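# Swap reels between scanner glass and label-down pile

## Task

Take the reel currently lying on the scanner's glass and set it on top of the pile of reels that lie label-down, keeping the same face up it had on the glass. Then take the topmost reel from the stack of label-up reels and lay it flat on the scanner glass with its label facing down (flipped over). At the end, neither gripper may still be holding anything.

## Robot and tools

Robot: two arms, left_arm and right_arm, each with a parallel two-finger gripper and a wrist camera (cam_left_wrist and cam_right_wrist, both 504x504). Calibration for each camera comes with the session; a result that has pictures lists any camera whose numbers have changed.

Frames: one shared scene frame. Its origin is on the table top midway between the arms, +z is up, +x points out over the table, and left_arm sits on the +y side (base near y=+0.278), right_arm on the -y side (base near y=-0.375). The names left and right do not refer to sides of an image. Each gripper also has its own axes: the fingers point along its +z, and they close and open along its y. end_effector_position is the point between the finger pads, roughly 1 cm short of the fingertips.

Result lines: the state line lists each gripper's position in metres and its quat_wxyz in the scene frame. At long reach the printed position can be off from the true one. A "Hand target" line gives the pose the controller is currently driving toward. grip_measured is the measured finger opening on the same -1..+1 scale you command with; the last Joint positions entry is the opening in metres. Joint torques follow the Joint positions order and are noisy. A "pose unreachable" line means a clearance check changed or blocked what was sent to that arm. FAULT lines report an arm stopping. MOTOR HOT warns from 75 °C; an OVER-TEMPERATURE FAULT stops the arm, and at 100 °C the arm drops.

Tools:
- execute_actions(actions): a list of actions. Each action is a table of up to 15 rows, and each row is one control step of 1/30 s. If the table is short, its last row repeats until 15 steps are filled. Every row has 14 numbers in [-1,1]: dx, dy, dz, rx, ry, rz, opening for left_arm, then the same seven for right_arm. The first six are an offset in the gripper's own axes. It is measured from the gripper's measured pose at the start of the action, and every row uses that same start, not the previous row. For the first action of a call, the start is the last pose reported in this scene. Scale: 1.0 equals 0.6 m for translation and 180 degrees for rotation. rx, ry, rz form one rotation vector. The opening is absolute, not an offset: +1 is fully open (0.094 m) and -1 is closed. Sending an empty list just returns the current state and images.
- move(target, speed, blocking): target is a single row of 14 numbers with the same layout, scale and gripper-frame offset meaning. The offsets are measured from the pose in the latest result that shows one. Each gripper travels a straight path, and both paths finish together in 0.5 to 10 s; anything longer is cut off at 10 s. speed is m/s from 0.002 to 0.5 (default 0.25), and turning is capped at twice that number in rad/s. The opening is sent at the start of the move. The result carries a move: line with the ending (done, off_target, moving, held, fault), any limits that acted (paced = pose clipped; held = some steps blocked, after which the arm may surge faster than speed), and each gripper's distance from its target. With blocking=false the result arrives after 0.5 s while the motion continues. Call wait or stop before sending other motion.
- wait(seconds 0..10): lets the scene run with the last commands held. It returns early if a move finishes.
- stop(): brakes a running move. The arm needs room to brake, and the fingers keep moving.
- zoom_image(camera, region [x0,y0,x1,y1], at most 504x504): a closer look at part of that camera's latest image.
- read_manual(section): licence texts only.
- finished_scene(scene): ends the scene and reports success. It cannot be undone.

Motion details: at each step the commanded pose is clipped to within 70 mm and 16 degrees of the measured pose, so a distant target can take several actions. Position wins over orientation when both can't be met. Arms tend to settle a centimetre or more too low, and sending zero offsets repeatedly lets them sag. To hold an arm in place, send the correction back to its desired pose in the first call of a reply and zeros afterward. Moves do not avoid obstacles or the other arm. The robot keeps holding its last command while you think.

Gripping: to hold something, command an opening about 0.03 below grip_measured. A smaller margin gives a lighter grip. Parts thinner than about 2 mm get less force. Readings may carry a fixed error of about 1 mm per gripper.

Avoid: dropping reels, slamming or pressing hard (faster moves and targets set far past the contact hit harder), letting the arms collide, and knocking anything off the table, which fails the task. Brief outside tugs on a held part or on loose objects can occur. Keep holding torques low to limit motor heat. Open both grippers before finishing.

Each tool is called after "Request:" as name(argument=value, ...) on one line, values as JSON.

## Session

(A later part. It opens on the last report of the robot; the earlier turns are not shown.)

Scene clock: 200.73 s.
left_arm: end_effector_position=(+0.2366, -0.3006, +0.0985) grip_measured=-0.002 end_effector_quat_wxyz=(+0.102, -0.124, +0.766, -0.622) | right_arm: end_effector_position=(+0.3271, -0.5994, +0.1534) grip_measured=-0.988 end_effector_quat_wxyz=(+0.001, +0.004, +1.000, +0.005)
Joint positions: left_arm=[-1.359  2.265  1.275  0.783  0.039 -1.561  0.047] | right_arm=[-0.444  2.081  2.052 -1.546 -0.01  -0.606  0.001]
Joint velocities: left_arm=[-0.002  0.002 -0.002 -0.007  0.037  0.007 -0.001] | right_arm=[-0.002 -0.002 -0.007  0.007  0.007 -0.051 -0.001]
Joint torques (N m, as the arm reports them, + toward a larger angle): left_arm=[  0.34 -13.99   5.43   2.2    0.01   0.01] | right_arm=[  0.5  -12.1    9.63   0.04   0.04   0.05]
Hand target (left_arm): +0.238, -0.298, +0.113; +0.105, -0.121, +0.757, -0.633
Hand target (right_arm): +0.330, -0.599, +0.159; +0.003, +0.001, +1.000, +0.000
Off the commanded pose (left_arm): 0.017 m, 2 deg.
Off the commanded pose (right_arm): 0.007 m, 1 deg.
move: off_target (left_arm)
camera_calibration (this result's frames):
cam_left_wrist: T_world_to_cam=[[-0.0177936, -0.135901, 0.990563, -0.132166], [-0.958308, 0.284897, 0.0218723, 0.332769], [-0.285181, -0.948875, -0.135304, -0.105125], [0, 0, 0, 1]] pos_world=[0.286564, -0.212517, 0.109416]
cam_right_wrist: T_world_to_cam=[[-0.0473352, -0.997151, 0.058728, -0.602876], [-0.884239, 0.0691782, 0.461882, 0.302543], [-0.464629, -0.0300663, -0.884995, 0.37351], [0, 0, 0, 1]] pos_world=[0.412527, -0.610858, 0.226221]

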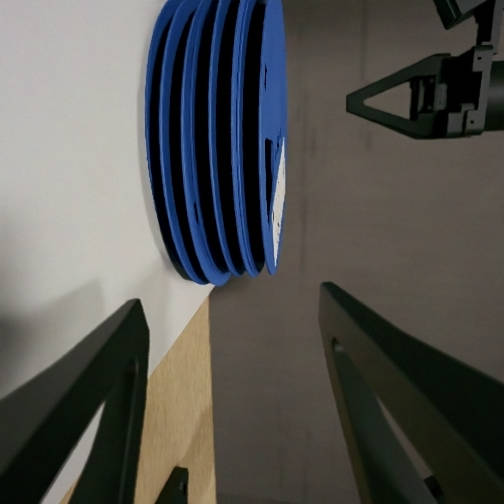

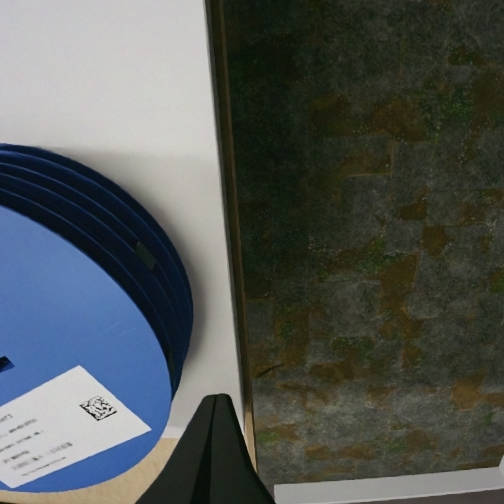

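Request:
move(target=[0,-0.03,0,0,0,0,0.0,0.045,-0.01,0.095,0,0,0,-1], speed=0.1)

Scene clock: 207.20 s.
left_arm: end_effector_position=(+0.2357, -0.2982, +0.0878) grip_measured=-0.002 end_effector_quat_wxyz=(+0.098, -0.127, +0.780, -0.605) | right_arm: end_effector_position=(+0.3017, -0.6024, +0.0883) grip_measured=-0.988 end_effector_quat_wxyz=(-0.012, +0.003, +1.000, +0.016)
Joint positions: left_arm=[-1.359  2.265  1.275  0.739  0.039 -1.561  0.047] | right_arm=[-0.489  2.016  1.696 -1.288 -0.01  -0.652  0.001]
Joint velocities: left_arm=[ 0.002 -0.002 -0.007  0.037  0.051 -0.081  0.   ] | right_arm=[-0.017  0.012 -0.007 -0.007 -0.037  0.037 -0.001]
Joint torques (N m, as the arm reports them, + toward a larger angle): left_arm=[ -0.02 -14.54   9.41   1.87  -0.03  -0.02] | right_arm=[ -0.39 -14.9    5.65   0.21   0.    -0.05]
Hand target (left_arm): +0.237, -0.303, +0.116; +0.102, -0.124, +0.766, -0.622
Hand target (right_arm): +0.300, -0.605, +0.096; +0.000, +0.004, +1.000, +0.005
Off the commanded pose (left_arm): 0.029 m, 3 deg.
Off the commanded pose (right_arm): 0.008 m, 2 deg.
move: off_target (left_arm)
camera_calibration (this result's frames):
cam_left_wrist: T_world_to_cam=[[-0.00230809, -0.176766, 0.98425, -0.136542], [-0.957755, 0.283438, 0.0486579, 0.328567], [-0.287575, -0.942559, -0.169953, -0.0991128], [0, 0, 0, 1]] pos_world=[0.285869, -0.210684, 0.101559]
cam_right_wrist: T_world_to_cam=[[-0.0452881, -0.9982, 0.0393126, -0.602717], [-0.87179, 0.058707, 0.486349, 0.298115], [-0.487782, -0.0122465, -0.87288, 0.320609], [0, 0, 0, 1]] pos_world=[0.388985, -0.615208, 0.15856]

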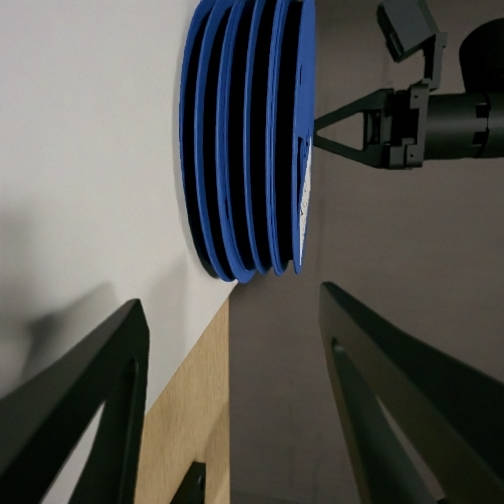

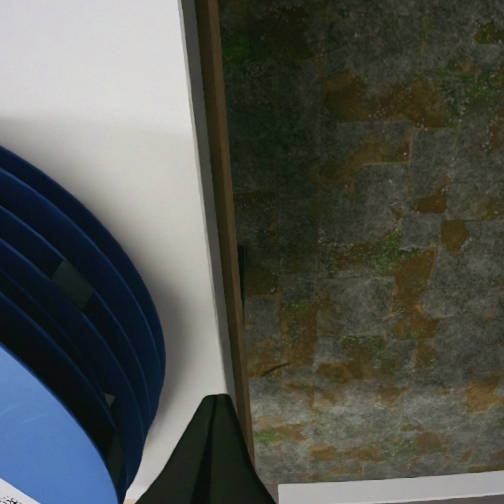

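Request:
move(target=[0,-0.045,0,0,0,0,0.0,0,0,-0.022,0,0,0,-1], speed=0.05)

Request:
move(target=[0,-0.03,0,0,0,0,0.0,0,0.07,-0.01,0,0,0,-1], speed=0.04)

Scene clock: 214.47 s.
left_arm: end_effector_position=(+0.2362, -0.2994, +0.0939) grip_measured=-0.002 end_effector_quat_wxyz=(+0.096, -0.128, +0.788, -0.594) | right_arm: end_effector_position=(+0.2994, -0.6006, +0.0943) grip_measured=-0.988 end_effector_quat_wxyz=(-0.017, +0.003, +1.000, +0.020)
Joint positions: left_arm=[-1.359  2.242  1.298  0.664  0.039 -1.561  0.047] | right_arm=[-0.489  2.016  1.719 -1.325 -0.01  -0.652  0.001]
Joint velocities: left_arm=[-0.017  0.002  0.017 -0.037 -0.095 -0.022  0.   ] | right_arm=[-0.002  0.002  0.017  0.022 -0.022  0.022 -0.   ]
Joint torques (N m, as the arm reports them, + toward a larger angle): left_arm=[ -0.05 -13.63   9.61   1.88  -0.04  -0.03] | right_arm=[  0.   -12.03   9.53  -0.04  -0.01   0.02]
Hand target (left_arm): +0.237, -0.304, +0.114; +0.098, -0.127, +0.780, -0.605
Hand target (right_arm): +0.302, -0.603, +0.101; -0.012, +0.003, +1.000, +0.015
Off the commanded pose (left_arm): 0.021 m, 2 deg.
Off the commanded pose (right_arm): 0.008 m, 1 deg.
move: off_target (left_arm)
camera_calibration (this result's frames):
cam_left_wrist: T_world_to_cam=[[0.00724816, -0.201984, 0.979362, -0.152144], [-0.957201, 0.281975, 0.0652389, 0.326928], [-0.289333, -0.937919, -0.191296, -0.0952745], [0, 0, 0, 1]] pos_world=[0.286472, -0.212276, 0.10945]
cam_right_wrist: T_world_to_cam=[[-0.0445337, -0.998508, 0.0316149, -0.600963], [-0.866633, 0.0543557, 0.495977, 0.288016], [-0.496955, -0.00531084, -0.86776, 0.33118], [0, 0, 0, 1]] pos_world=[0.387423, -0.613963, 0.163535]

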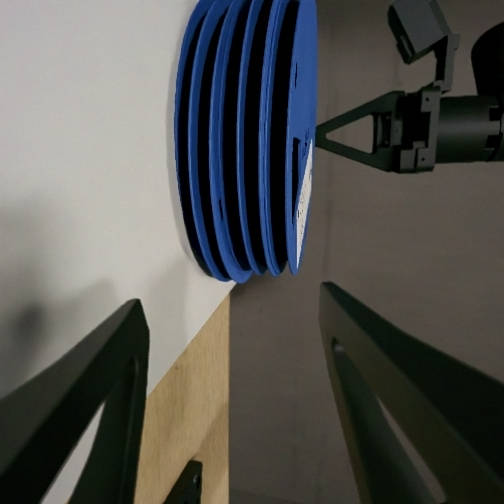

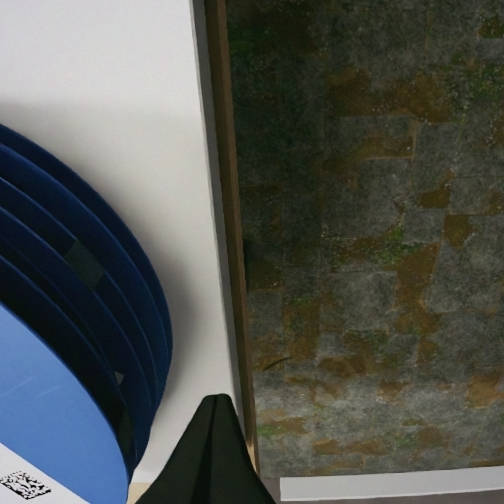

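Scene clock: 215.83 s.
left_arm: end_effector_position=(+0.2350, -0.2963, +0.0832) grip_measured=-0.002 end_effector_quat_wxyz=(+0.092, -0.131, +0.801, -0.576) | right_arm: end_effector_position=(+0.2998, -0.5637, +0.0963) grip_measured=-0.988 end_effector_quat_wxyz=(-0.027, +0.004, +0.999, +0.023)
Joint positions: left_arm=[-1.359  2.242  1.298  0.619  0.039 -1.561  0.047] | right_arm=[-0.406  1.95   1.632 -1.322 -0.009 -0.568  0.001]
Joint velocities: left_arm=[-0.002  0.002 -0.007  0.037 -0.051 -0.11  -0.   ] | right_arm=[-0.007 -0.002 -0.032  0.007 -0.007 -0.022  0.001]
Joint torques (N m, as the arm reports them, + toward a larger angle): left_arm=[ -0.02 -14.06  10.44   1.84  -0.03  -0.03] | right_arm=[  0.65 -13.75   5.5    0.1   -0.06   0.05]
Hand target (left_arm): +0.237, -0.303, +0.111; +0.096, -0.128, +0.788, -0.595
Hand target (right_arm): +0.300, -0.559, +0.102; -0.017, +0.003, +1.000, +0.020
Off the commanded pose (left_arm): 0.029 m, 3 deg.
Off the commanded pose (right_arm): 0.007 m, 1 deg.
move: off_target (left_arm)
camera_calibration (this result's frames):
cam_left_wrist: T_world_to_cam=[[0.0229269, -0.243359, 0.969665, -0.156092], [-0.955932, 0.278626, 0.0925297, 0.322045], [-0.292692, -0.929055, -0.226247, -0.088411], [0, 0, 0, 1]] pos_world=[0.285555, -0.209855, 0.101556]
cam_right_wrist: T_world_to_cam=[[-0.0445849, -0.998665, 0.0260998, -0.563737], [-0.857296, 0.0516605, 0.512226, 0.279521], [-0.51289, 0.000462301, -0.858454, 0.34044], [0, 0, 0, 1]] pos_world=[0.389106, -0.577582, 0.163788]

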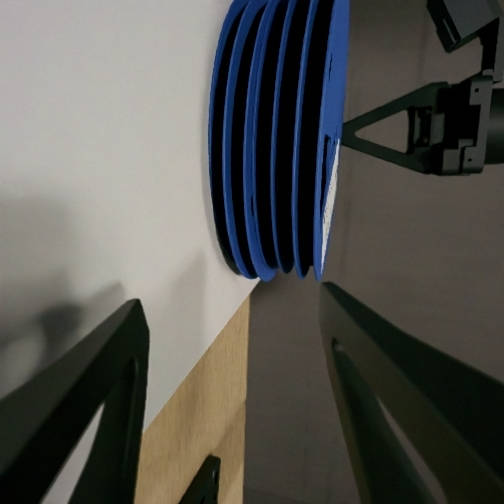

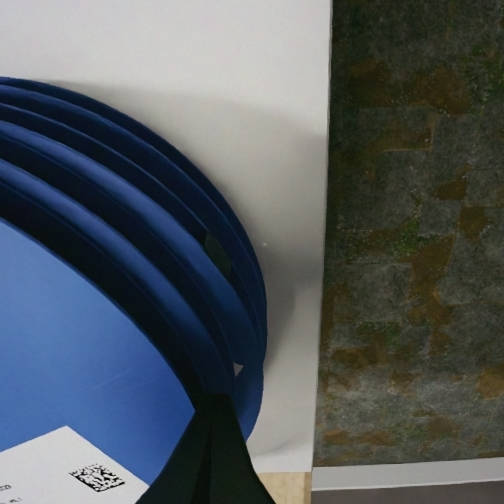

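Request:
move(target=[0,-0.04,-0.03,0.1,0,0,0.0,0,0.06,-0.012,0,0,0,-1], speed=0.04)

Scene clock: 227.07 s.
left_arm: end_effector_position=(+0.2329, -0.2907, +0.1149) grip_measured=-0.002 end_effector_quat_wxyz=(+0.116, -0.112, +0.702, -0.693) | right_arm: end_effector_position=(+0.3039, -0.5358, +0.0993) grip_measured=-0.988 end_effector_quat_wxyz=(-0.030, +0.006, +0.999, +0.020)
Joint positions: left_arm=[-1.359  2.312  1.185  1.116  0.039 -1.563  0.047] | right_arm=[-0.329  1.91   1.589 -1.321 -0.008 -0.488  0.001]
Joint velocities: left_arm=[ 0.007  0.012  0.007 -0.007 -0.022 -0.066  0.   ] | right_arm=[-0.007  0.007 -0.007 -0.007 -0.007 -0.037  0.001]
Joint torques (N m, as the arm reports them, + toward a larger angle): left_arm=[  0.14 -11.25   4.74   2.22   0.02  -0.08] | right_arm=[  0.66 -13.38   5.51  -0.02  -0.08   0.08]
Hand target (left_arm): +0.232, -0.288, +0.111; +0.113, -0.112, +0.702, -0.694
Hand target (right_arm): +0.301, -0.528, +0.105; -0.026, +0.004, +0.999, +0.023
Off the commanded pose (left_arm): 0.005 m, 1 deg.
Off the commanded pose (right_arm): 0.010 m, 1 deg.
move: done
camera_calibration (this result's frames):
cam_left_wrist: T_world_to_cam=[[-0.0850654, 0.0469732, 0.995267, -0.0788468], [-0.955896, 0.277979, -0.09482, 0.33686], [-0.281118, -0.959438, 0.021255, -0.116628], [0, 0, 0, 1]] pos_world=[0.28251, -0.201834, 0.112894]
cam_right_wrist: T_world_to_cam=[[-0.0478736, -0.998361, 0.0313627, -0.535126], [-0.853806, 0.0571968, 0.51744, 0.281482], [-0.518386, -0.00200589, -0.855144, 0.345136], [0, 0, 0, 1]] pos_world=[0.393626, -0.549657, 0.166274]

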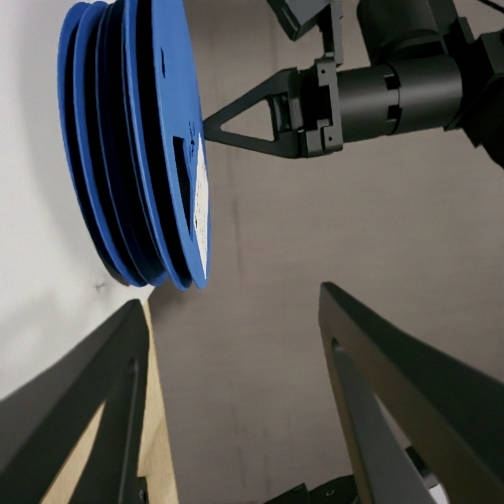

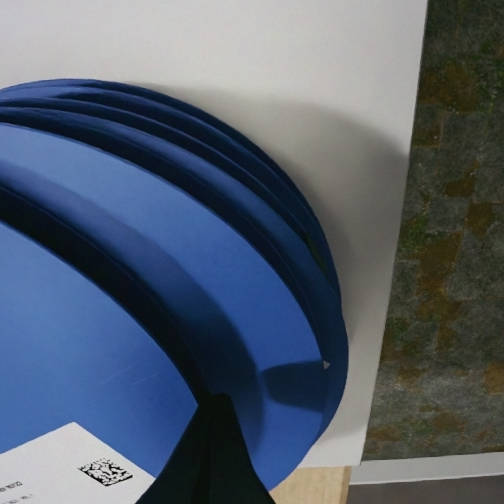

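Request:
move(target=[0,0,0,0,0,0,-0.36,0.1,-0.15,-0.25,0,0,0,-1], speed=0.25)

Request:
move(target=[-0.015,0.03,0.09,0,0,0,-0.36,0,0,0,0,0,0,-1], speed=0.06)

Scene clock: 237.10 s.
left_arm: end_effector_position=(+0.2329, -0.2907, +0.1161) grip_measured=-0.358 end_effector_quat_wxyz=(+0.116, -0.111, +0.701, -0.695) | right_arm: end_effector_position=(+0.2544, -0.6334, +0.2410) grip_measured=-0.988 end_effector_quat_wxyz=(+0.073, +0.010, +0.994, -0.082)
Joint positions: left_arm=[-1.359  2.312  1.185  1.121  0.039 -1.563  0.03 ] | right_arm=[-0.627  1.795  1.995 -1.552  0.012 -0.779  0.001]
Joint velocities: left_arm=[-0.017 -0.007 -0.012 -0.051  0.007  0.022 -0.002] | right_arm=[-0.007  0.002 -0.007 -0.007 -0.051  0.022  0.001]
Joint torques (N m, as the arm reports them, + toward a larger angle): left_arm=[  0.02 -11.56   6.16   1.98  -0.03  -0.02] | right_arm=[  0.07 -10.13   8.81   0.42   0.04  -0.06]
Hand target (left_arm): +0.233, -0.291, +0.115; +0.116, -0.112, +0.702, -0.693
Hand target (right_arm): +0.252, -0.632, +0.248; +0.075, +0.005, +0.993, -0.088
Off the commanded pose (left_arm): 0.001 m, 0 deg.
Off the commanded pose (right_arm): 0.008 m, 17 deg; orientation clipped at the last step of the last action.
joint sent to its limit (right arm) — the command would take joint 4 (wrist pitch) past its lower limit, so that joint was sent only as far as its limit.
move: off_target (right_arm); limits=paced
camera_calibration (this result's frames):
cam_left_wrist: T_world_to_cam=[[-0.0868141, 0.0515877, 0.994888, -0.0782794], [-0.955726, 0.277533, -0.0977877, 0.33716], [-0.281159, -0.95933, 0.02521, -0.117082], [0, 0, 0, 1]] pos_world=[0.282518, -0.201855, 0.113801]
cam_right_wrist: T_world_to_cam=[[-0.0798943, -0.971681, 0.222379, -0.660323], [-0.938412, 0.148553, 0.311954, 0.300334], [-0.336155, -0.18376, -0.923706, 0.29553], [0, 0, 0, 1]] pos_world=[0.328425, -0.631933, 0.326134]

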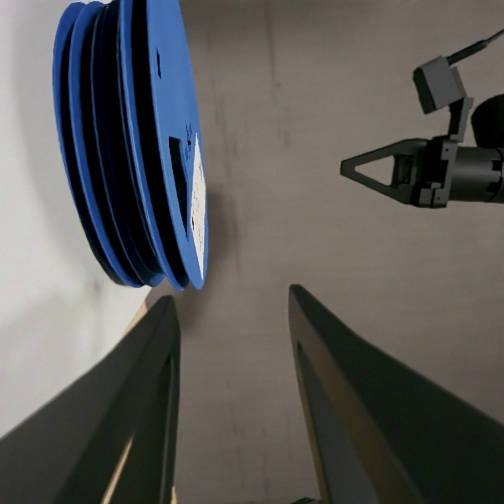

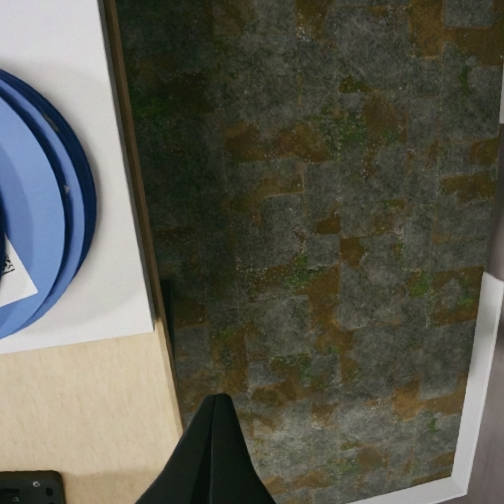

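Scene clock: 238.43 s.
left_arm: end_effector_position=(+0.2548, -0.3346, +0.0924) grip_measured=-0.358 end_effector_quat_wxyz=(+0.117, -0.114, +0.703, -0.692) | right_arm: end_effector_position=(+0.2544, -0.6334, +0.2410) grip_measured=-0.988 end_effector_quat_wxyz=(+0.073, +0.010, +0.994, -0.082)
Joint positions: left_arm=[-1.35   2.496  1.455  1.026  0.043 -1.563  0.03 ] | right_arm=[-0.627  1.795  1.995 -1.552  0.012 -0.779  0.001]
Joint velocities: left_arm=[ 0.012  0.007 -0.007  0.007 -0.037  0.051  0.001] | right_arm=[-0.007  0.017 -0.007  0.037  0.022 -0.081 -0.   ]
Joint torques (N m, as the arm reports them, + toward a larger angle): left_arm=[  0.62 -12.93   9.29   1.86   0.09  -0.02] | right_arm=[ 0.04 -9.39  7.03  0.53  0.    0.02]
Hand target (left_arm): +0.259, -0.338, +0.099; +0.116, -0.112, +0.700, -0.695
Hand target (right_arm): +0.254, -0.633, +0.241; +0.073, +0.010, +0.994, -0.082
Off the commanded pose (left_arm): 0.008 m, 1 deg.
Off the commanded pose (right_arm): 0.000 m, 0 deg.
move: done
camera_calibration (this result's frames):
cam_left_wrist: T_world_to_cam=[[-0.0838368, 0.0430955, 0.995547, -0.0541329], [-0.957188, 0.274297, -0.0924804, 0.366755], [-0.277061, -0.960679, 0.0182544, -0.153288], [0, 0, 0, 1]] pos_world=[0.304045, -0.245528, 0.0906076]
cam_right_wrist: T_world_to_cam=[[-0.0798943, -0.971681, 0.222379, -0.660323], [-0.938412, 0.148553, 0.311954, 0.300334], [-0.336155, -0.18376, -0.923706, 0.29553], [0, 0, 0, 1]] pos_world=[0.328425, -0.631933, 0.326134]

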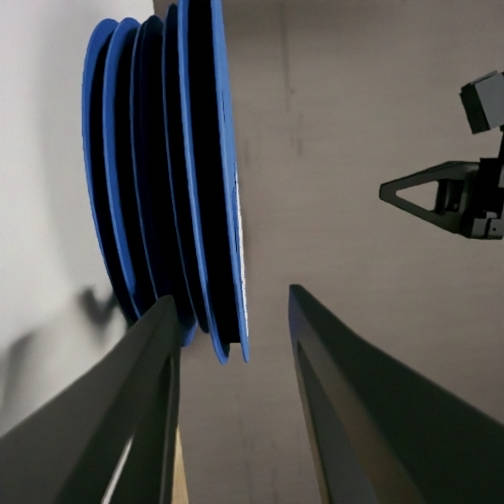

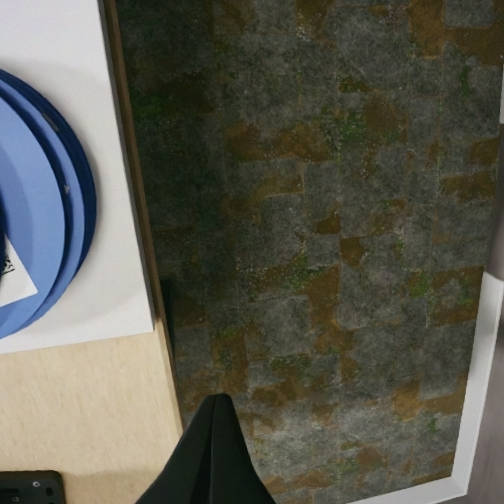

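Request:
move(target=[-0.01,0.004,0.062,0,0,0,-0.36,0,0,0,0,0,0,-1], speed=0.04)

Scene clock: 246.63 s.
left_arm: end_effector_position=(+0.2665, -0.3648, +0.0858) grip_measured=-0.358 end_effector_quat_wxyz=(+0.117, -0.114, +0.704, -0.691) | right_arm: end_effector_position=(+0.2544, -0.6334, +0.2410) grip_measured=-0.988 end_effector_quat_wxyz=(+0.073, +0.010, +0.994, -0.082)
Joint positions: left_arm=[-1.35   2.604  1.658  0.928  0.044 -1.563  0.03 ] | right_arm=[-0.627  1.795  1.995 -1.552  0.012 -0.779  0.001]
Joint velocities: left_arm=[ 0.002 -0.002  0.027 -0.066 -0.066 -0.081 -0.001] | right_arm=[-0.012  0.002  0.002 -0.051  0.022  0.095  0.   ]
Joint torques (N m, as the arm reports them, + toward a larger angle): left_arm=[  0.71 -13.74   9.78   1.84   0.05  -0.02] | right_arm=[ 0.   -9.38  6.97  0.55  0.    0.02]
Hand target (left_arm): +0.273, -0.367, +0.090; +0.117, -0.114, +0.703, -0.692
Hand target (right_arm): +0.254, -0.633, +0.241; +0.073, +0.010, +0.994, -0.082
Off the commanded pose (left_arm): 0.008 m, 0 deg.
Off the commanded pose (right_arm): 0.000 m, 0 deg.
move: done
camera_calibration (this result's frames):
cam_left_wrist: T_world_to_cam=[[-0.0829888, 0.0410058, 0.995706, -0.0462687], [-0.95716, 0.274857, -0.0910955, 0.385684], [-0.277413, -0.96061, 0.016439, -0.178676], [0, 0, 0, 1]] pos_world=[0.315755, -0.275749, 0.0841414]
cam_right_wrist: T_world_to_cam=[[-0.0798943, -0.971681, 0.222379, -0.660323], [-0.938412, 0.148553, 0.311954, 0.300334], [-0.336155, -0.18376, -0.923706, 0.29553], [0, 0, 0, 1]] pos_world=[0.328425, -0.631933, 0.326134]

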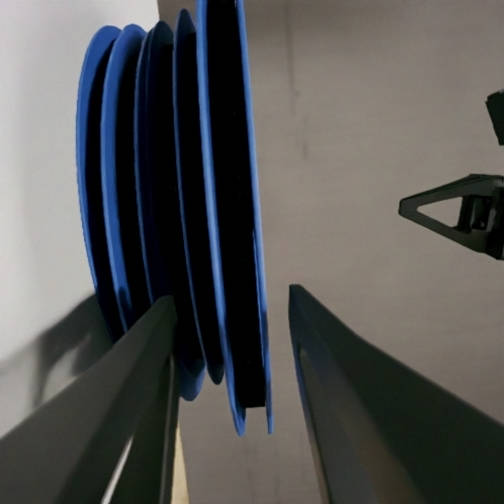

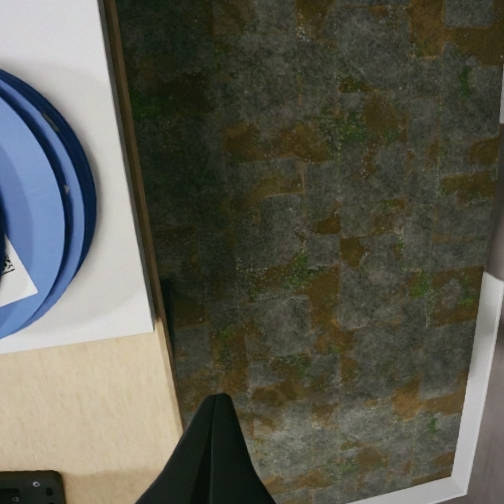

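Request:
move(target=[0,-0.006,0.027,0,0,0,-0.36,0,0,0,0,0,0,-1], speed=0.03)

Request:
move(target=[0,-0.006,0,0,0,0,-0.85,0,0,0,0,0,0,-1])

Scene clock: 256.50 s.
left_arm: end_effector_position=(+0.2707, -0.3758, +0.0862) grip_measured=-0.358 end_effector_quat_wxyz=(+0.117, -0.114, +0.704, -0.691) | right_arm: end_effector_position=(+0.2544, -0.6334, +0.2410) grip_measured=-0.988 end_effector_quat_wxyz=(+0.073, +0.010, +0.994, -0.082)
Joint positions: left_arm=[-1.35   2.641  1.739  0.885  0.044 -1.563  0.03 ] | right_arm=[-0.627  1.795  1.995 -1.552  0.012 -0.779  0.001]
Joint velocities: left_arm=[ 0.007 -0.022  0.027  0.051 -0.037  0.037 -0.   ] | right_arm=[-0.012 -0.002 -0.002  0.081  0.007  0.066 -0.   ]
Joint torques (N m, as the arm reports them, + toward a larger angle): left_arm=[ -0.03 -14.     9.83   1.83  -0.04  -0.02] | right_arm=[ 0.07 -9.35  7.04  0.55  0.01  0.02]
Hand target (left_arm): +0.272, -0.380, +0.089; +0.117, -0.114, +0.704, -0.691
Hand target (right_arm): +0.254, -0.633, +0.241; +0.073, +0.010, +0.994, -0.082
Off the commanded pose (left_arm): 0.005 m, 0 deg.
Off the commanded pose (right_arm): 0.000 m, 0 deg.
move: done
camera_calibration (this result's frames):
cam_left_wrist: T_world_to_cam=[[-0.0832642, 0.0417138, 0.995654, -0.0455799], [-0.957135, 0.274792, -0.0915556, 0.392816], [-0.277417, -0.960598, 0.0170453, -0.188059], [0, 0, 0, 1]] pos_world=[0.320011, -0.286691, 0.0845518]
cam_right_wrist: T_world_to_cam=[[-0.0798943, -0.971681, 0.222379, -0.660323], [-0.938412, 0.148553, 0.311954, 0.300334], [-0.336155, -0.18376, -0.923706, 0.29553], [0, 0, 0, 1]] pos_world=[0.328425, -0.631933, 0.326134]

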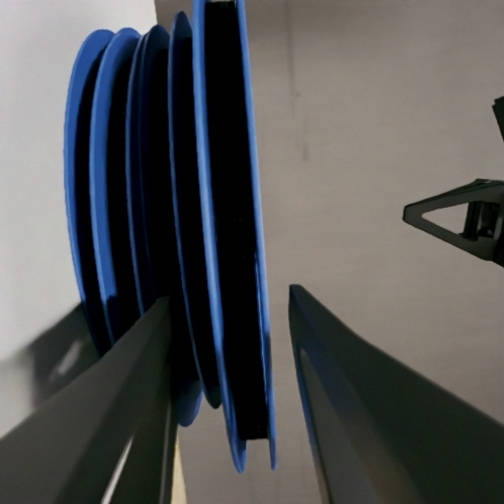

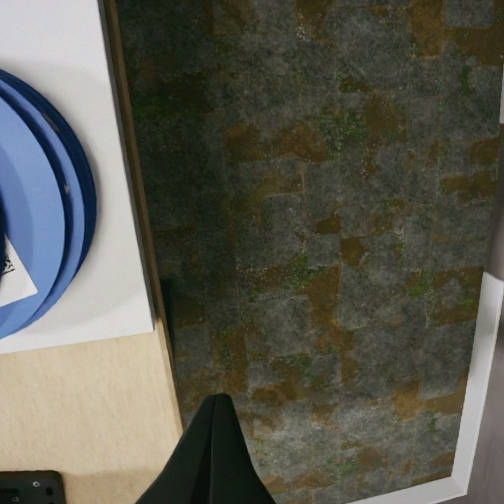

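Scene clock: 257.20 s.
left_arm: end_effector_position=(+0.2707, -0.3758, +0.0884) grip_measured=-0.778 end_effector_quat_wxyz=(+0.115, -0.115, +0.700, -0.695) | right_arm: end_effector_position=(+0.2544, -0.6334, +0.2410) grip_measured=-0.988 end_effector_quat_wxyz=(+0.073, +0.010, +0.994, -0.082)
Joint positions: left_arm=[-1.35   2.642  1.739  0.897  0.044 -1.569  0.01 ] | right_arm=[-0.627  1.795  1.995 -1.552  0.012 -0.779  0.001]
Joint velocities: left_arm=[-0.002 -0.012 -0.007  0.022  0.022 -0.007  0.001] | right_arm=[ 0.012  0.007  0.017 -0.051 -0.081 -0.007  0.   ]
Joint torques (N m, as the arm reports them, + toward a larger angle): left_arm=[  0.02 -15.12   6.99   1.82  -0.03   0.04] | right_arm=[ 0.02 -9.35  7.    0.55  0.    0.02]
Hand target (left_arm): +0.271, -0.376, +0.090; +0.117, -0.114, +0.704, -0.691
Hand target (right_arm): +0.254, -0.633, +0.241; +0.073, +0.010, +0.994, -0.082
Off the commanded pose (left_arm): 0.001 m, 1 deg.
Off the commanded pose (right_arm): 0.000 m, 0 deg.
move: done
camera_calibration (this result's frames):
cam_left_wrist: T_world_to_cam=[[-0.0813691, 0.0535699, 0.995243, -0.0437532], [-0.95733, 0.273627, -0.0929975, 0.392755], [-0.277307, -0.960343, 0.0290193, -0.189088], [0, 0, 0, 1]] pos_world=[0.320001, -0.286714, 0.0855575]
cam_right_wrist: T_world_to_cam=[[-0.0798943, -0.971681, 0.222379, -0.660323], [-0.938412, 0.148553, 0.311954, 0.300334], [-0.336155, -0.18376, -0.923706, 0.29553], [0, 0, 0, 1]] pos_world=[0.328425, -0.631933, 0.326134]

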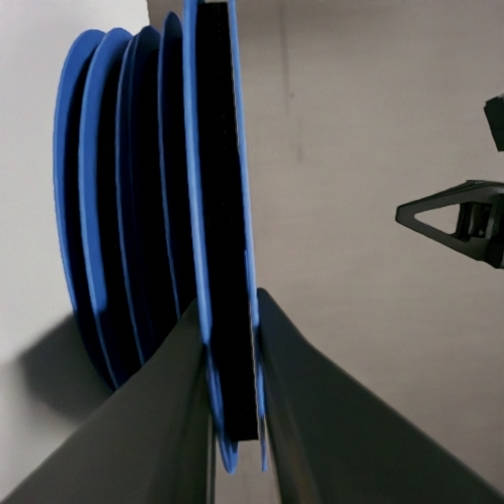

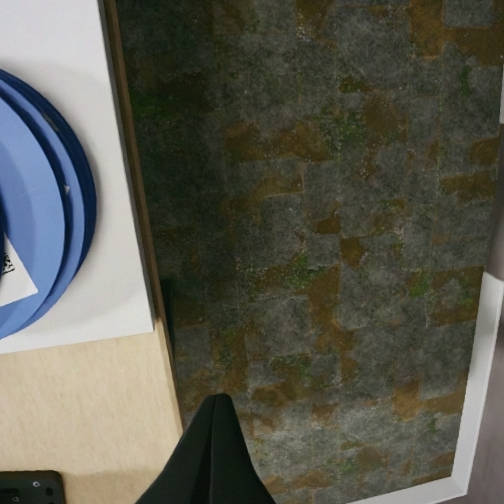

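Request:
move(target=[0,0,0,0,0,0,-0.3,0,0,0,0,0,0,-1])

Request:
move(target=[0,-0.02,-0.12,0,0,0,-0.3,0,0,0,0,0,0,-1], speed=0.1)

Request:
move(target=[0.1,-0.05,-0.95,0,0,0,-0.3,0,0,0,0,0,0,-1], speed=0.3)

Scene clock: 274.90 s.
left_arm: end_effector_position=(+0.2707, -0.3758, +0.0884) grip_measured=-0.302 end_effector_quat_wxyz=(+0.115, -0.115, +0.700, -0.695) | right_arm: end_effector_position=(+0.2544, -0.6334, +0.2410) grip_measured=-0.988 end_effector_quat_wxyz=(+0.073, +0.010, +0.994, -0.082)
Joint positions: left_arm=[-1.35   2.642  1.739  0.897  0.044 -1.569  0.033] | right_arm=[-0.627  1.795  1.995 -1.552  0.012 -0.779  0.001]
Joint velocities: left_arm=[ 0.007  0.012 -0.002  0.037 -0.066  0.022 -0.   ] | right_arm=[-0.017 -0.007  0.002 -0.022 -0.066 -0.022 -0.   ]
Joint torques (N m, as the arm reports them, + toward a larger angle): left_arm=[  0.01 -14.37   7.15   2.04  -0.03  -0.02] | right_arm=[ 0.04 -9.36  6.98  0.55  0.    0.01]
Hand target (left_arm): +0.271, -0.376, +0.088; +0.115, -0.115, +0.700, -0.695
Hand target (right_arm): +0.254, -0.633, +0.241; +0.073, +0.010, +0.994, -0.082
Off the commanded pose (left_arm): 0.000 m, 0 deg.
Off the commanded pose (right_arm): 0.000 m, 0 deg.
move: done
camera_calibration (this result's frames):
cam_left_wrist: T_world_to_cam=[[-0.0813691, 0.0535699, 0.995243, -0.0437532], [-0.95733, 0.273627, -0.0929975, 0.392755], [-0.277307, -0.960343, 0.0290193, -0.189088], [0, 0, 0, 1]] pos_world=[0.320001, -0.286714, 0.0855575]
cam_right_wrist: T_world_to_cam=[[-0.0798943, -0.971681, 0.222379, -0.660323], [-0.938412, 0.148553, 0.311954, 0.300334], [-0.336155, -0.18376, -0.923706, 0.29553], [0, 0, 0, 1]] pos_world=[0.328425, -0.631933, 0.326134]

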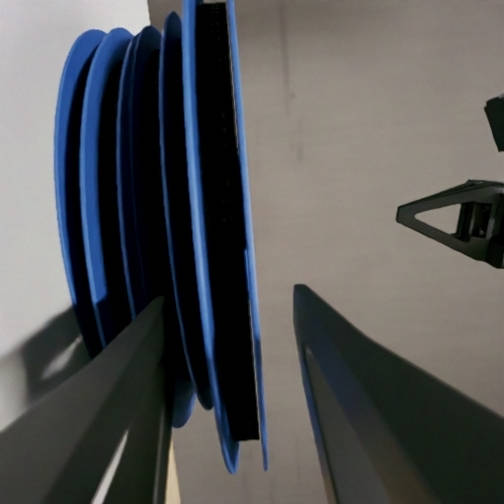

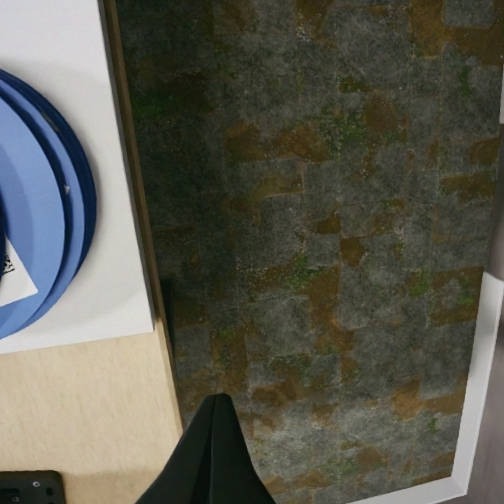

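Scene clock: 276.00 s.
left_arm: end_effector_position=(+0.2456, -0.3111, +0.0825) grip_measured=-0.302 end_effector_quat_wxyz=(+0.112, -0.118, +0.712, -0.683) | right_arm: end_effector_position=(+0.2544, -0.6334, +0.2410) grip_measured=-0.988 end_effector_quat_wxyz=(+0.073, +0.010, +0.994, -0.082)
Joint positions: left_arm=[-1.35   2.443  1.315  1.087  0.044 -1.57   0.033] | right_arm=[-0.627  1.795  1.995 -1.552  0.012 -0.779  0.001]
Joint velocities: left_arm=[ 0.002 -0.017 -0.007  0.022 -0.081 -0.022 -0.001] | right_arm=[-0.002  0.002 -0.007 -0.037  0.007  0.066 -0.   ]
Joint torques (N m, as the arm reports them, + toward a larger angle): left_arm=[  0.3  -14.74   4.71   2.21   0.    -0.01] | right_arm=[ 0.03 -9.4   7.02  0.57  0.01  0.01]
Hand target (left_arm): +0.247, -0.309, +0.100; +0.115, -0.115, +0.700, -0.695
Hand target (right_arm): +0.254, -0.633, +0.241; +0.073, +0.010, +0.994, -0.082
Off the commanded pose (left_arm): 0.019 m, 2 deg.
Off the commanded pose (right_arm): 0.000 m, 0 deg.
move: off_target (left_arm)
camera_calibration (this result's frames):
cam_left_wrist: T_world_to_cam=[[-0.0677496, 0.0216963, 0.997466, -0.0568404], [-0.958459, 0.276226, -0.0711085, 0.349734], [-0.277069, -0.960848, 0.00208086, -0.131815], [0, 0, 0, 1]] pos_world=[0.294833, -0.222026, 0.0818397]
cam_right_wrist: T_world_to_cam=[[-0.0798943, -0.971681, 0.222379, -0.660323], [-0.938412, 0.148553, 0.311954, 0.300334], [-0.336155, -0.18376, -0.923706, 0.29553], [0, 0, 0, 1]] pos_world=[0.328425, -0.631933, 0.326134]

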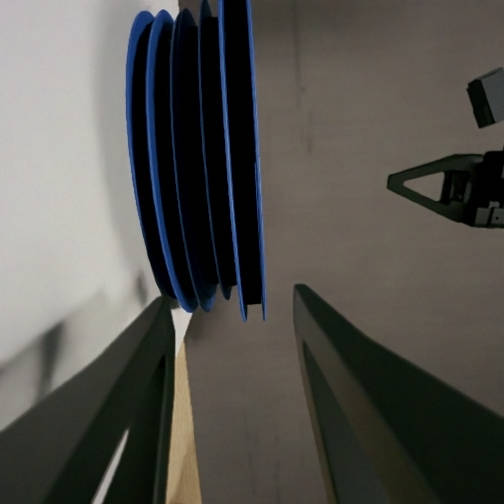

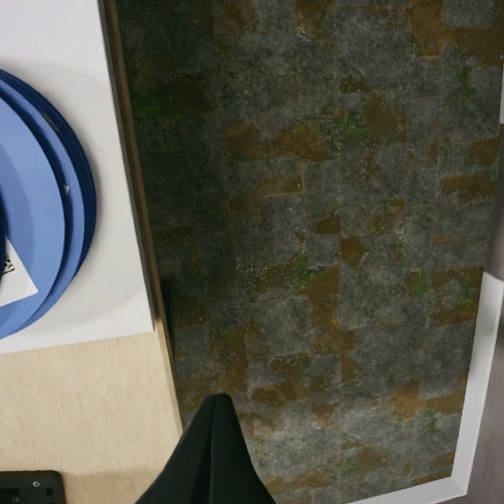

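Scene clock: 281.27 s.
left_arm: end_effector_position=(+0.0549, +0.0769, +0.1618) grip_measured=-0.302 end_effector_quat_wxyz=(+0.164, -0.184, +0.697, -0.674) | right_arm: end_effector_position=(+0.2544, -0.6334, +0.2410) grip_measured=-0.988 end_effector_quat_wxyz=(+0.073, +0.010, +0.994, -0.082)
Joint positions: left_arm=[-2.613  0.018  0.019 -0.211 -1.384 -1.799  0.033] | right_arm=[-0.627  1.795  1.995 -1.552  0.012 -0.779  0.001]
Joint velocities: left_arm=[0.002 0.002 0.002 0.081 0.037 0.007 0.   ] | right_arm=[ 0.007 -0.017  0.002  0.037 -0.022  0.037 -0.001]
Joint torques (N m, as the arm reports them, + toward a larger angle): left_arm=[-0.01  3.22  7.64  1.48 -0.14 -0.01] | right_arm=[ 0.04 -9.37  7.01  0.55  0.01  0.01]
Hand target (left_arm): +0.055, +0.077, +0.162; +0.164, -0.184, +0.697, -0.674
Hand target (right_arm): +0.254, -0.633, +0.241; +0.073, +0.010, +0.994, -0.082
Off the commanded pose (left_arm): 0.142 m, 10 deg; position clipped at the last step of the last action.
Off the commanded pose (right_arm): 0.000 m, 0 deg.
move: held (left_arm); limits=paced,held; held on 6 of 158 steps (left_arm), including the last (left_arm)
pose unreachable (left arm): on one or more control steps of this call, first in action 0 (counted from 0), this arm could not follow its commanded pose, so it was not sent that pose on those steps. On the call's last step it was still not sent that pose. It may still have moved: this result reports where it is.
cause: the commanded pose would bring two parts of the arm too close to each other (its upper arm (the part past joint 2) and its wrist (the part past joint 5), with joints 3 (elbow) to 5 (wrist yaw) between them).
camera_calibration (this result's frames):
cam_left_wrist: T_world_to_cam=[[-0.054362, 0.0207806, 0.998305, -0.158126], [-0.992446, 0.108994, -0.0563118, 0.0777323], [-0.109979, -0.993825, 0.0146985, 0.179358], [0, 0, 0, 1]] pos_world=[0.0882747, 0.173064, 0.159599]
cam_right_wrist: T_world_to_cam=[[-0.0798943, -0.971681, 0.222379, -0.660323], [-0.938412, 0.148553, 0.311954, 0.300334], [-0.336155, -0.18376, -0.923706, 0.29553], [0, 0, 0, 1]] pos_world=[0.328425, -0.631933, 0.326134]

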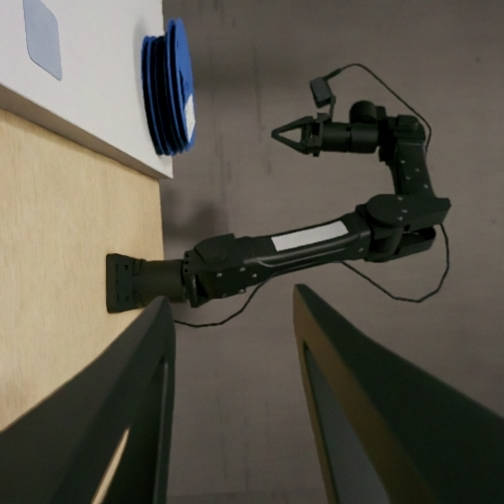

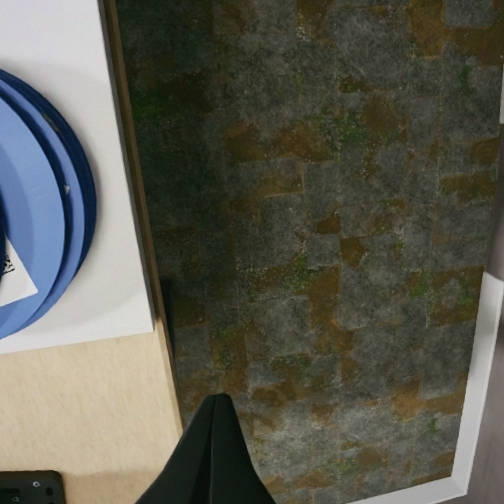

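Request:
move(target=[-0.458,-0.233,-0.18,-0.478,0.116,0.131,1,0,0,0,0,0,0,-1], speed=0.3)

Scene clock: 301.27 s.
left_arm: end_effector_position=(+0.2181, +0.2946, +0.3075) grip_measured=+1.000 end_effector_quat_wxyz=(+0.604, -0.034, +0.729, -0.319) | right_arm: end_effector_position=(+0.2544, -0.6334, +0.2410) grip_measured=-0.988 end_effector_quat_wxyz=(+0.073, +0.010, +0.994, -0.082)
Joint positions: left_arm=[-2.06   0.012  0.988 -1.563 -1.45  -1.115  0.094] | right_arm=[-0.627  1.795  1.995 -1.552  0.012 -0.779  0.001]
Joint velocities: left_arm=[-0.002  0.017  0.007  0.022 -0.022  0.022  0.   ] | right_arm=[-0.007  0.012  0.002  0.066  0.037 -0.081  0.001]
Joint torques (N m, as the arm reports them, + toward a larger angle): left_arm=[-0.65  6.3   5.35  1.08 -0.53  0.1 ] | right_arm=[ 0.06 -9.35  7.    0.54  0.01  0.01]
Hand target (left_arm): +0.222, +0.302, +0.310; +0.611, -0.033, +0.725, -0.316
Hand target (right_arm): +0.254, -0.633, +0.241; +0.073, +0.010, +0.994, -0.082
Off the commanded pose (left_arm): 0.033 m, 86 deg; orientation clipped at the last step of the last action.
Off the commanded pose (right_arm): 0.000 m, 0 deg.
joint sent to its limit (left arm) — the command would take joint 2 (shoulder) past its lower limit and joint 4 (wrist pitch) past its lower limit, so those joints were sent only as far as their limits.
move: off_target (left_arm); limits=paced
camera_calibration (this result's frames):
cam_left_wrist: T_world_to_cam=[[-0.424216, -0.78039, 0.459383, 0.183214], [-0.698675, -0.040672, -0.714283, 0.406563], [0.576103, -0.623969, -0.527985, 0.319805], [0, 0, 0, 1]] pos_world=[0.177537, 0.359063, 0.375088]
cam_right_wrist: T_world_to_cam=[[-0.0798943, -0.971681, 0.222379, -0.660323], [-0.938412, 0.148553, 0.311954, 0.300334], [-0.336155, -0.18376, -0.923706, 0.29553], [0, 0, 0, 1]] pos_world=[0.328425, -0.631933, 0.326134]

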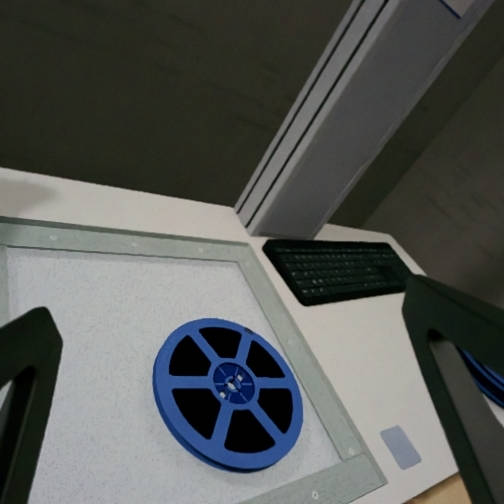

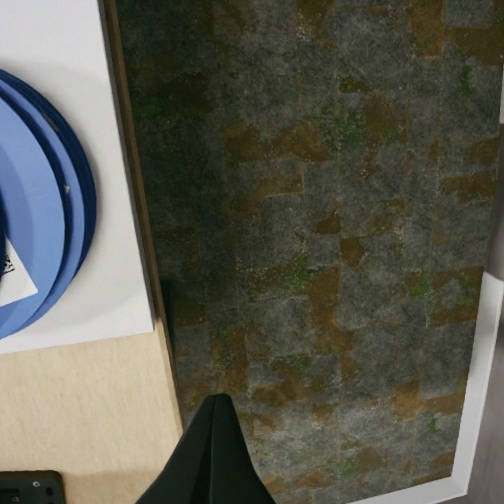

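Request:
move(target=[0.213,-0.05,0.297,0.156,0.504,0.417,1,0,0,0,0,0,0,-1], speed=0.3)

Scene clock: 329.93 s.
left_arm: end_effector_position=(+0.1831, +0.2036, +0.1898) grip_measured=+1.000 end_effector_quat_wxyz=(+0.638, +0.480, +0.596, +0.084) | right_arm: end_effector_position=(+0.2544, -0.6334, +0.2410) grip_measured=-0.988 end_effector_quat_wxyz=(+0.073, +0.010, +0.994, -0.082)
Joint positions: left_arm=[-2.183  0.012  0.468 -1.568 -1.378 -0.297  0.094] | right_arm=[-0.627  1.795  1.995 -1.552  0.012 -0.779  0.001]
Joint velocities: left_arm=[-0.007  0.002 -0.012 -0.081 -0.007  0.007  0.   ] | right_arm=[ 0.007  0.002 -0.007 -0.037 -0.066 -0.007 -0.001]
Joint torques (N m, as the arm reports them, + toward a larger angle): left_arm=[ 0.67  4.12  4.36  0.73 -0.56  0.03] | right_arm=[ 0.03 -9.38  6.98  0.55  0.    0.02]
Hand target (left_arm): +0.185, +0.207, +0.186; +0.637, +0.485, +0.591, +0.099
Hand target (right_arm): +0.254, -0.633, +0.241; +0.073, +0.010, +0.994, -0.082
Off the commanded pose (left_arm): 0.165 m, 81 deg; position and orientation clipped at the last step of the last action.
Off the commanded pose (right_arm): 0.000 m, 0 deg.
joint sent to its limit (left arm) — the command would take joint 2 (shoulder) past its lower limit and joint 4 (wrist pitch) past its lower limit, so those joints were sent only as far as their limits.
move: off_target (left_arm); limits=paced
camera_calibration (this result's frames):
cam_left_wrist: T_world_to_cam=[[-0.516889, -0.440841, -0.733815, 0.325802], [-0.206869, 0.896127, -0.392635, -0.0475242], [0.830681, -0.0511449, -0.554395, 0.0627864], [0, 0, 0, 1]] pos_world=[0.106417, 0.189426, 0.255227]
cam_right_wrist: T_world_to_cam=[[-0.0798943, -0.971681, 0.222379, -0.660323], [-0.938412, 0.148553, 0.311954, 0.300334], [-0.336155, -0.18376, -0.923706, 0.29553], [0, 0, 0, 1]] pos_world=[0.328425, -0.631933, 0.326134]

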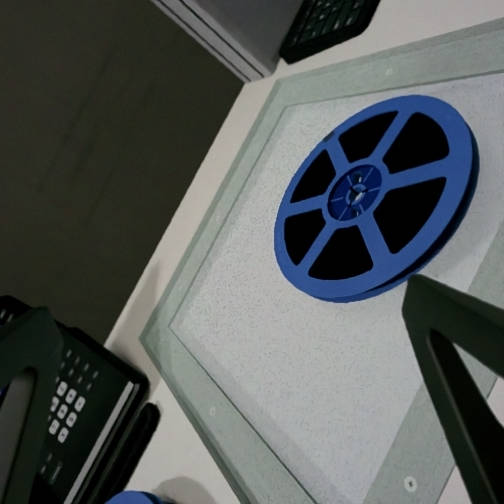

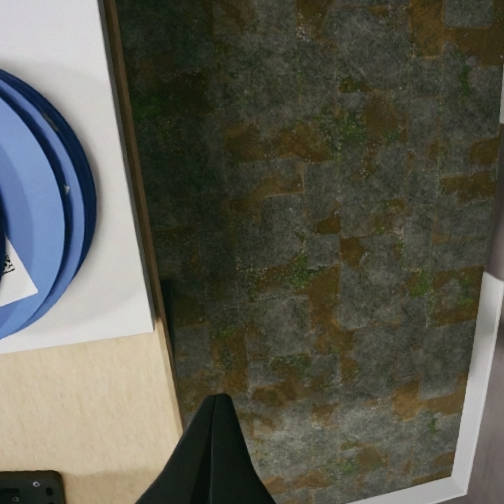

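Request:
move(target=[-0.097,0.285,0.5,0,0,0,1,0,0,0,0,0,0,-1], speed=0.3)

Scene clock: 348.77 s.
left_arm: end_effector_position=(+0.3718, +0.3287, +0.3595) grip_measured=+1.000 end_effector_quat_wxyz=(+0.708, +0.531, +0.463, -0.043) | right_arm: end_effector_position=(+0.2544, -0.6334, +0.2410) grip_measured=-0.988 end_effector_quat_wxyz=(+0.073, +0.010, +0.994, -0.082)
Joint positions: left_arm=[-2.613  0.012  1.885 -1.578 -1.547  1.089  0.094] | right_arm=[-0.627  1.795  1.995 -1.552  0.012 -0.779  0.001]
Joint velocities: left_arm=[ 0.017 -0.002  0.017  0.007 -0.007  0.066  0.   ] | right_arm=[ 0.002 -0.002 -0.002 -0.051 -0.007  0.037 -0.   ]
Joint torques (N m, as the arm reports them, + toward a larger angle): left_arm=[-0.71 11.49 -0.77  1.03  0.08  0.05] | right_arm=[ 0.   -9.34  7.02  0.55 -0.01  0.02]
Hand target (left_arm): +0.379, +0.330, +0.354; +0.707, +0.530, +0.465, -0.048
Hand target (right_arm): +0.254, -0.633, +0.241; +0.073, +0.010, +0.994, -0.082
Off the commanded pose (left_arm): 0.268 m, 23 deg; position and orientation clipped at the last step of the last action.
Off the commanded pose (right_arm): 0.000 m, 0 deg.
joint sent to its limit (left arm) — the command would take joint 2 (shoulder) past its lower limit, joint 4 (wrist pitch) past its lower limit and joint 5 (wrist yaw) past its lower limit, so those joints were sent only as far as their limits.
move: off_target (left_arm); limits=paced
camera_calibration (this result's frames):
cam_left_wrist: T_world_to_cam=[[-0.567103, -0.338605, -0.750827, 0.594112], [0.17209, 0.842758, -0.510043, -0.135098], [0.805468, -0.418457, -0.419661, 0.088181], [0, 0, 0, 1]] pos_world=[0.289145, 0.351924, 0.414175]
cam_right_wrist: T_world_to_cam=[[-0.0798943, -0.971681, 0.222379, -0.660323], [-0.938412, 0.148553, 0.311954, 0.300334], [-0.336155, -0.18376, -0.923706, 0.29553], [0, 0, 0, 1]] pos_world=[0.328425, -0.631933, 0.326134]

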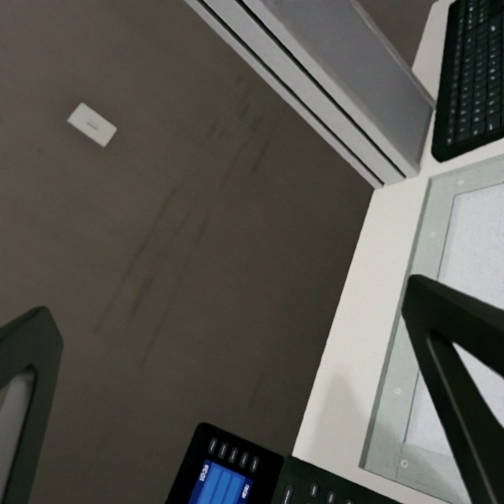

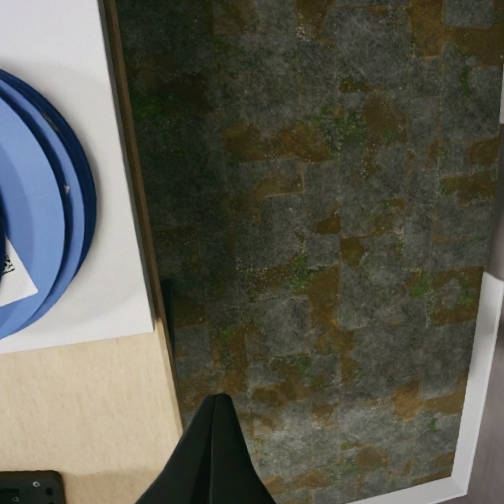

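Request:
move(target=[-0.305,-0.155,-0.503,0.114,0.05,-0.746,1,0,0,0,0,0,0,-1], speed=0.3)

Scene clock: 375.37 s.
left_arm: end_effector_position=(+0.0316, +0.4399, +0.4198) grip_measured=+1.000 end_effector_quat_wxyz=(-0.183, +0.130, -0.561, +0.797) | right_arm: end_effector_position=(+0.2544, -0.6334, +0.2410) grip_measured=-0.988 end_effector_quat_wxyz=(+0.073, +0.010, +0.994, -0.082)
Joint positions: left_arm=[-1.512  0.03   1.957 -1.573 -0.229 -1.489  0.094] | right_arm=[-0.627  1.795  1.995 -1.552  0.012 -0.779  0.001]
Joint velocities: left_arm=[ 0.017 -0.007 -0.002  0.022 -0.081 -0.007  0.   ] | right_arm=[-0.017 -0.007 -0.012 -0.051 -0.037 -0.081 -0.   ]
Joint torques (N m, as the arm reports them, + toward a larger angle): left_arm=[-0.6  12.14 -0.27  1.62  0.17 -0.08] | right_arm=[ 0.05 -9.36  6.99  0.56  0.    0.02]
Hand target (left_arm): +0.030, +0.443, +0.419; -0.171, +0.123, -0.559, +0.802
Hand target (right_arm): +0.254, -0.633, +0.241; +0.073, +0.010, +0.994, -0.082
Off the commanded pose (left_arm): 0.009 m, 21 deg; orientation clipped at the last step of the last action.
Off the commanded pose (right_arm): 0.000 m, 0 deg.
joint sent to its limit (left arm) — the command would take joint 4 (wrist pitch) past its lower limit, so that joint was sent only as far as its limit.
move: off_target (left_arm); limits=paced
camera_calibration (this result's frames):
cam_left_wrist: T_world_to_cam=[[-0.231718, 0.347688, 0.908526, -0.524967], [-0.955753, 0.0926235, -0.27921, 0.129159], [-0.181229, -0.933024, 0.310841, 0.384954], [0, 0, 0, 1]] pos_world=[0.071564, 0.529732, 0.393349]
cam_right_wrist: T_world_to_cam=[[-0.0798943, -0.971681, 0.222379, -0.660323], [-0.938412, 0.148553, 0.311954, 0.300334], [-0.336155, -0.18376, -0.923706, 0.29553], [0, 0, 0, 1]] pos_world=[0.328425, -0.631933, 0.326134]

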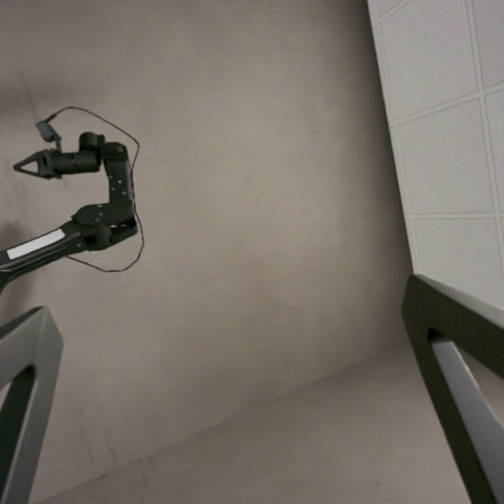

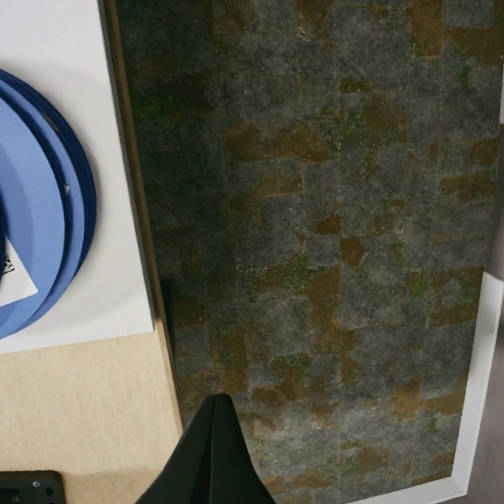

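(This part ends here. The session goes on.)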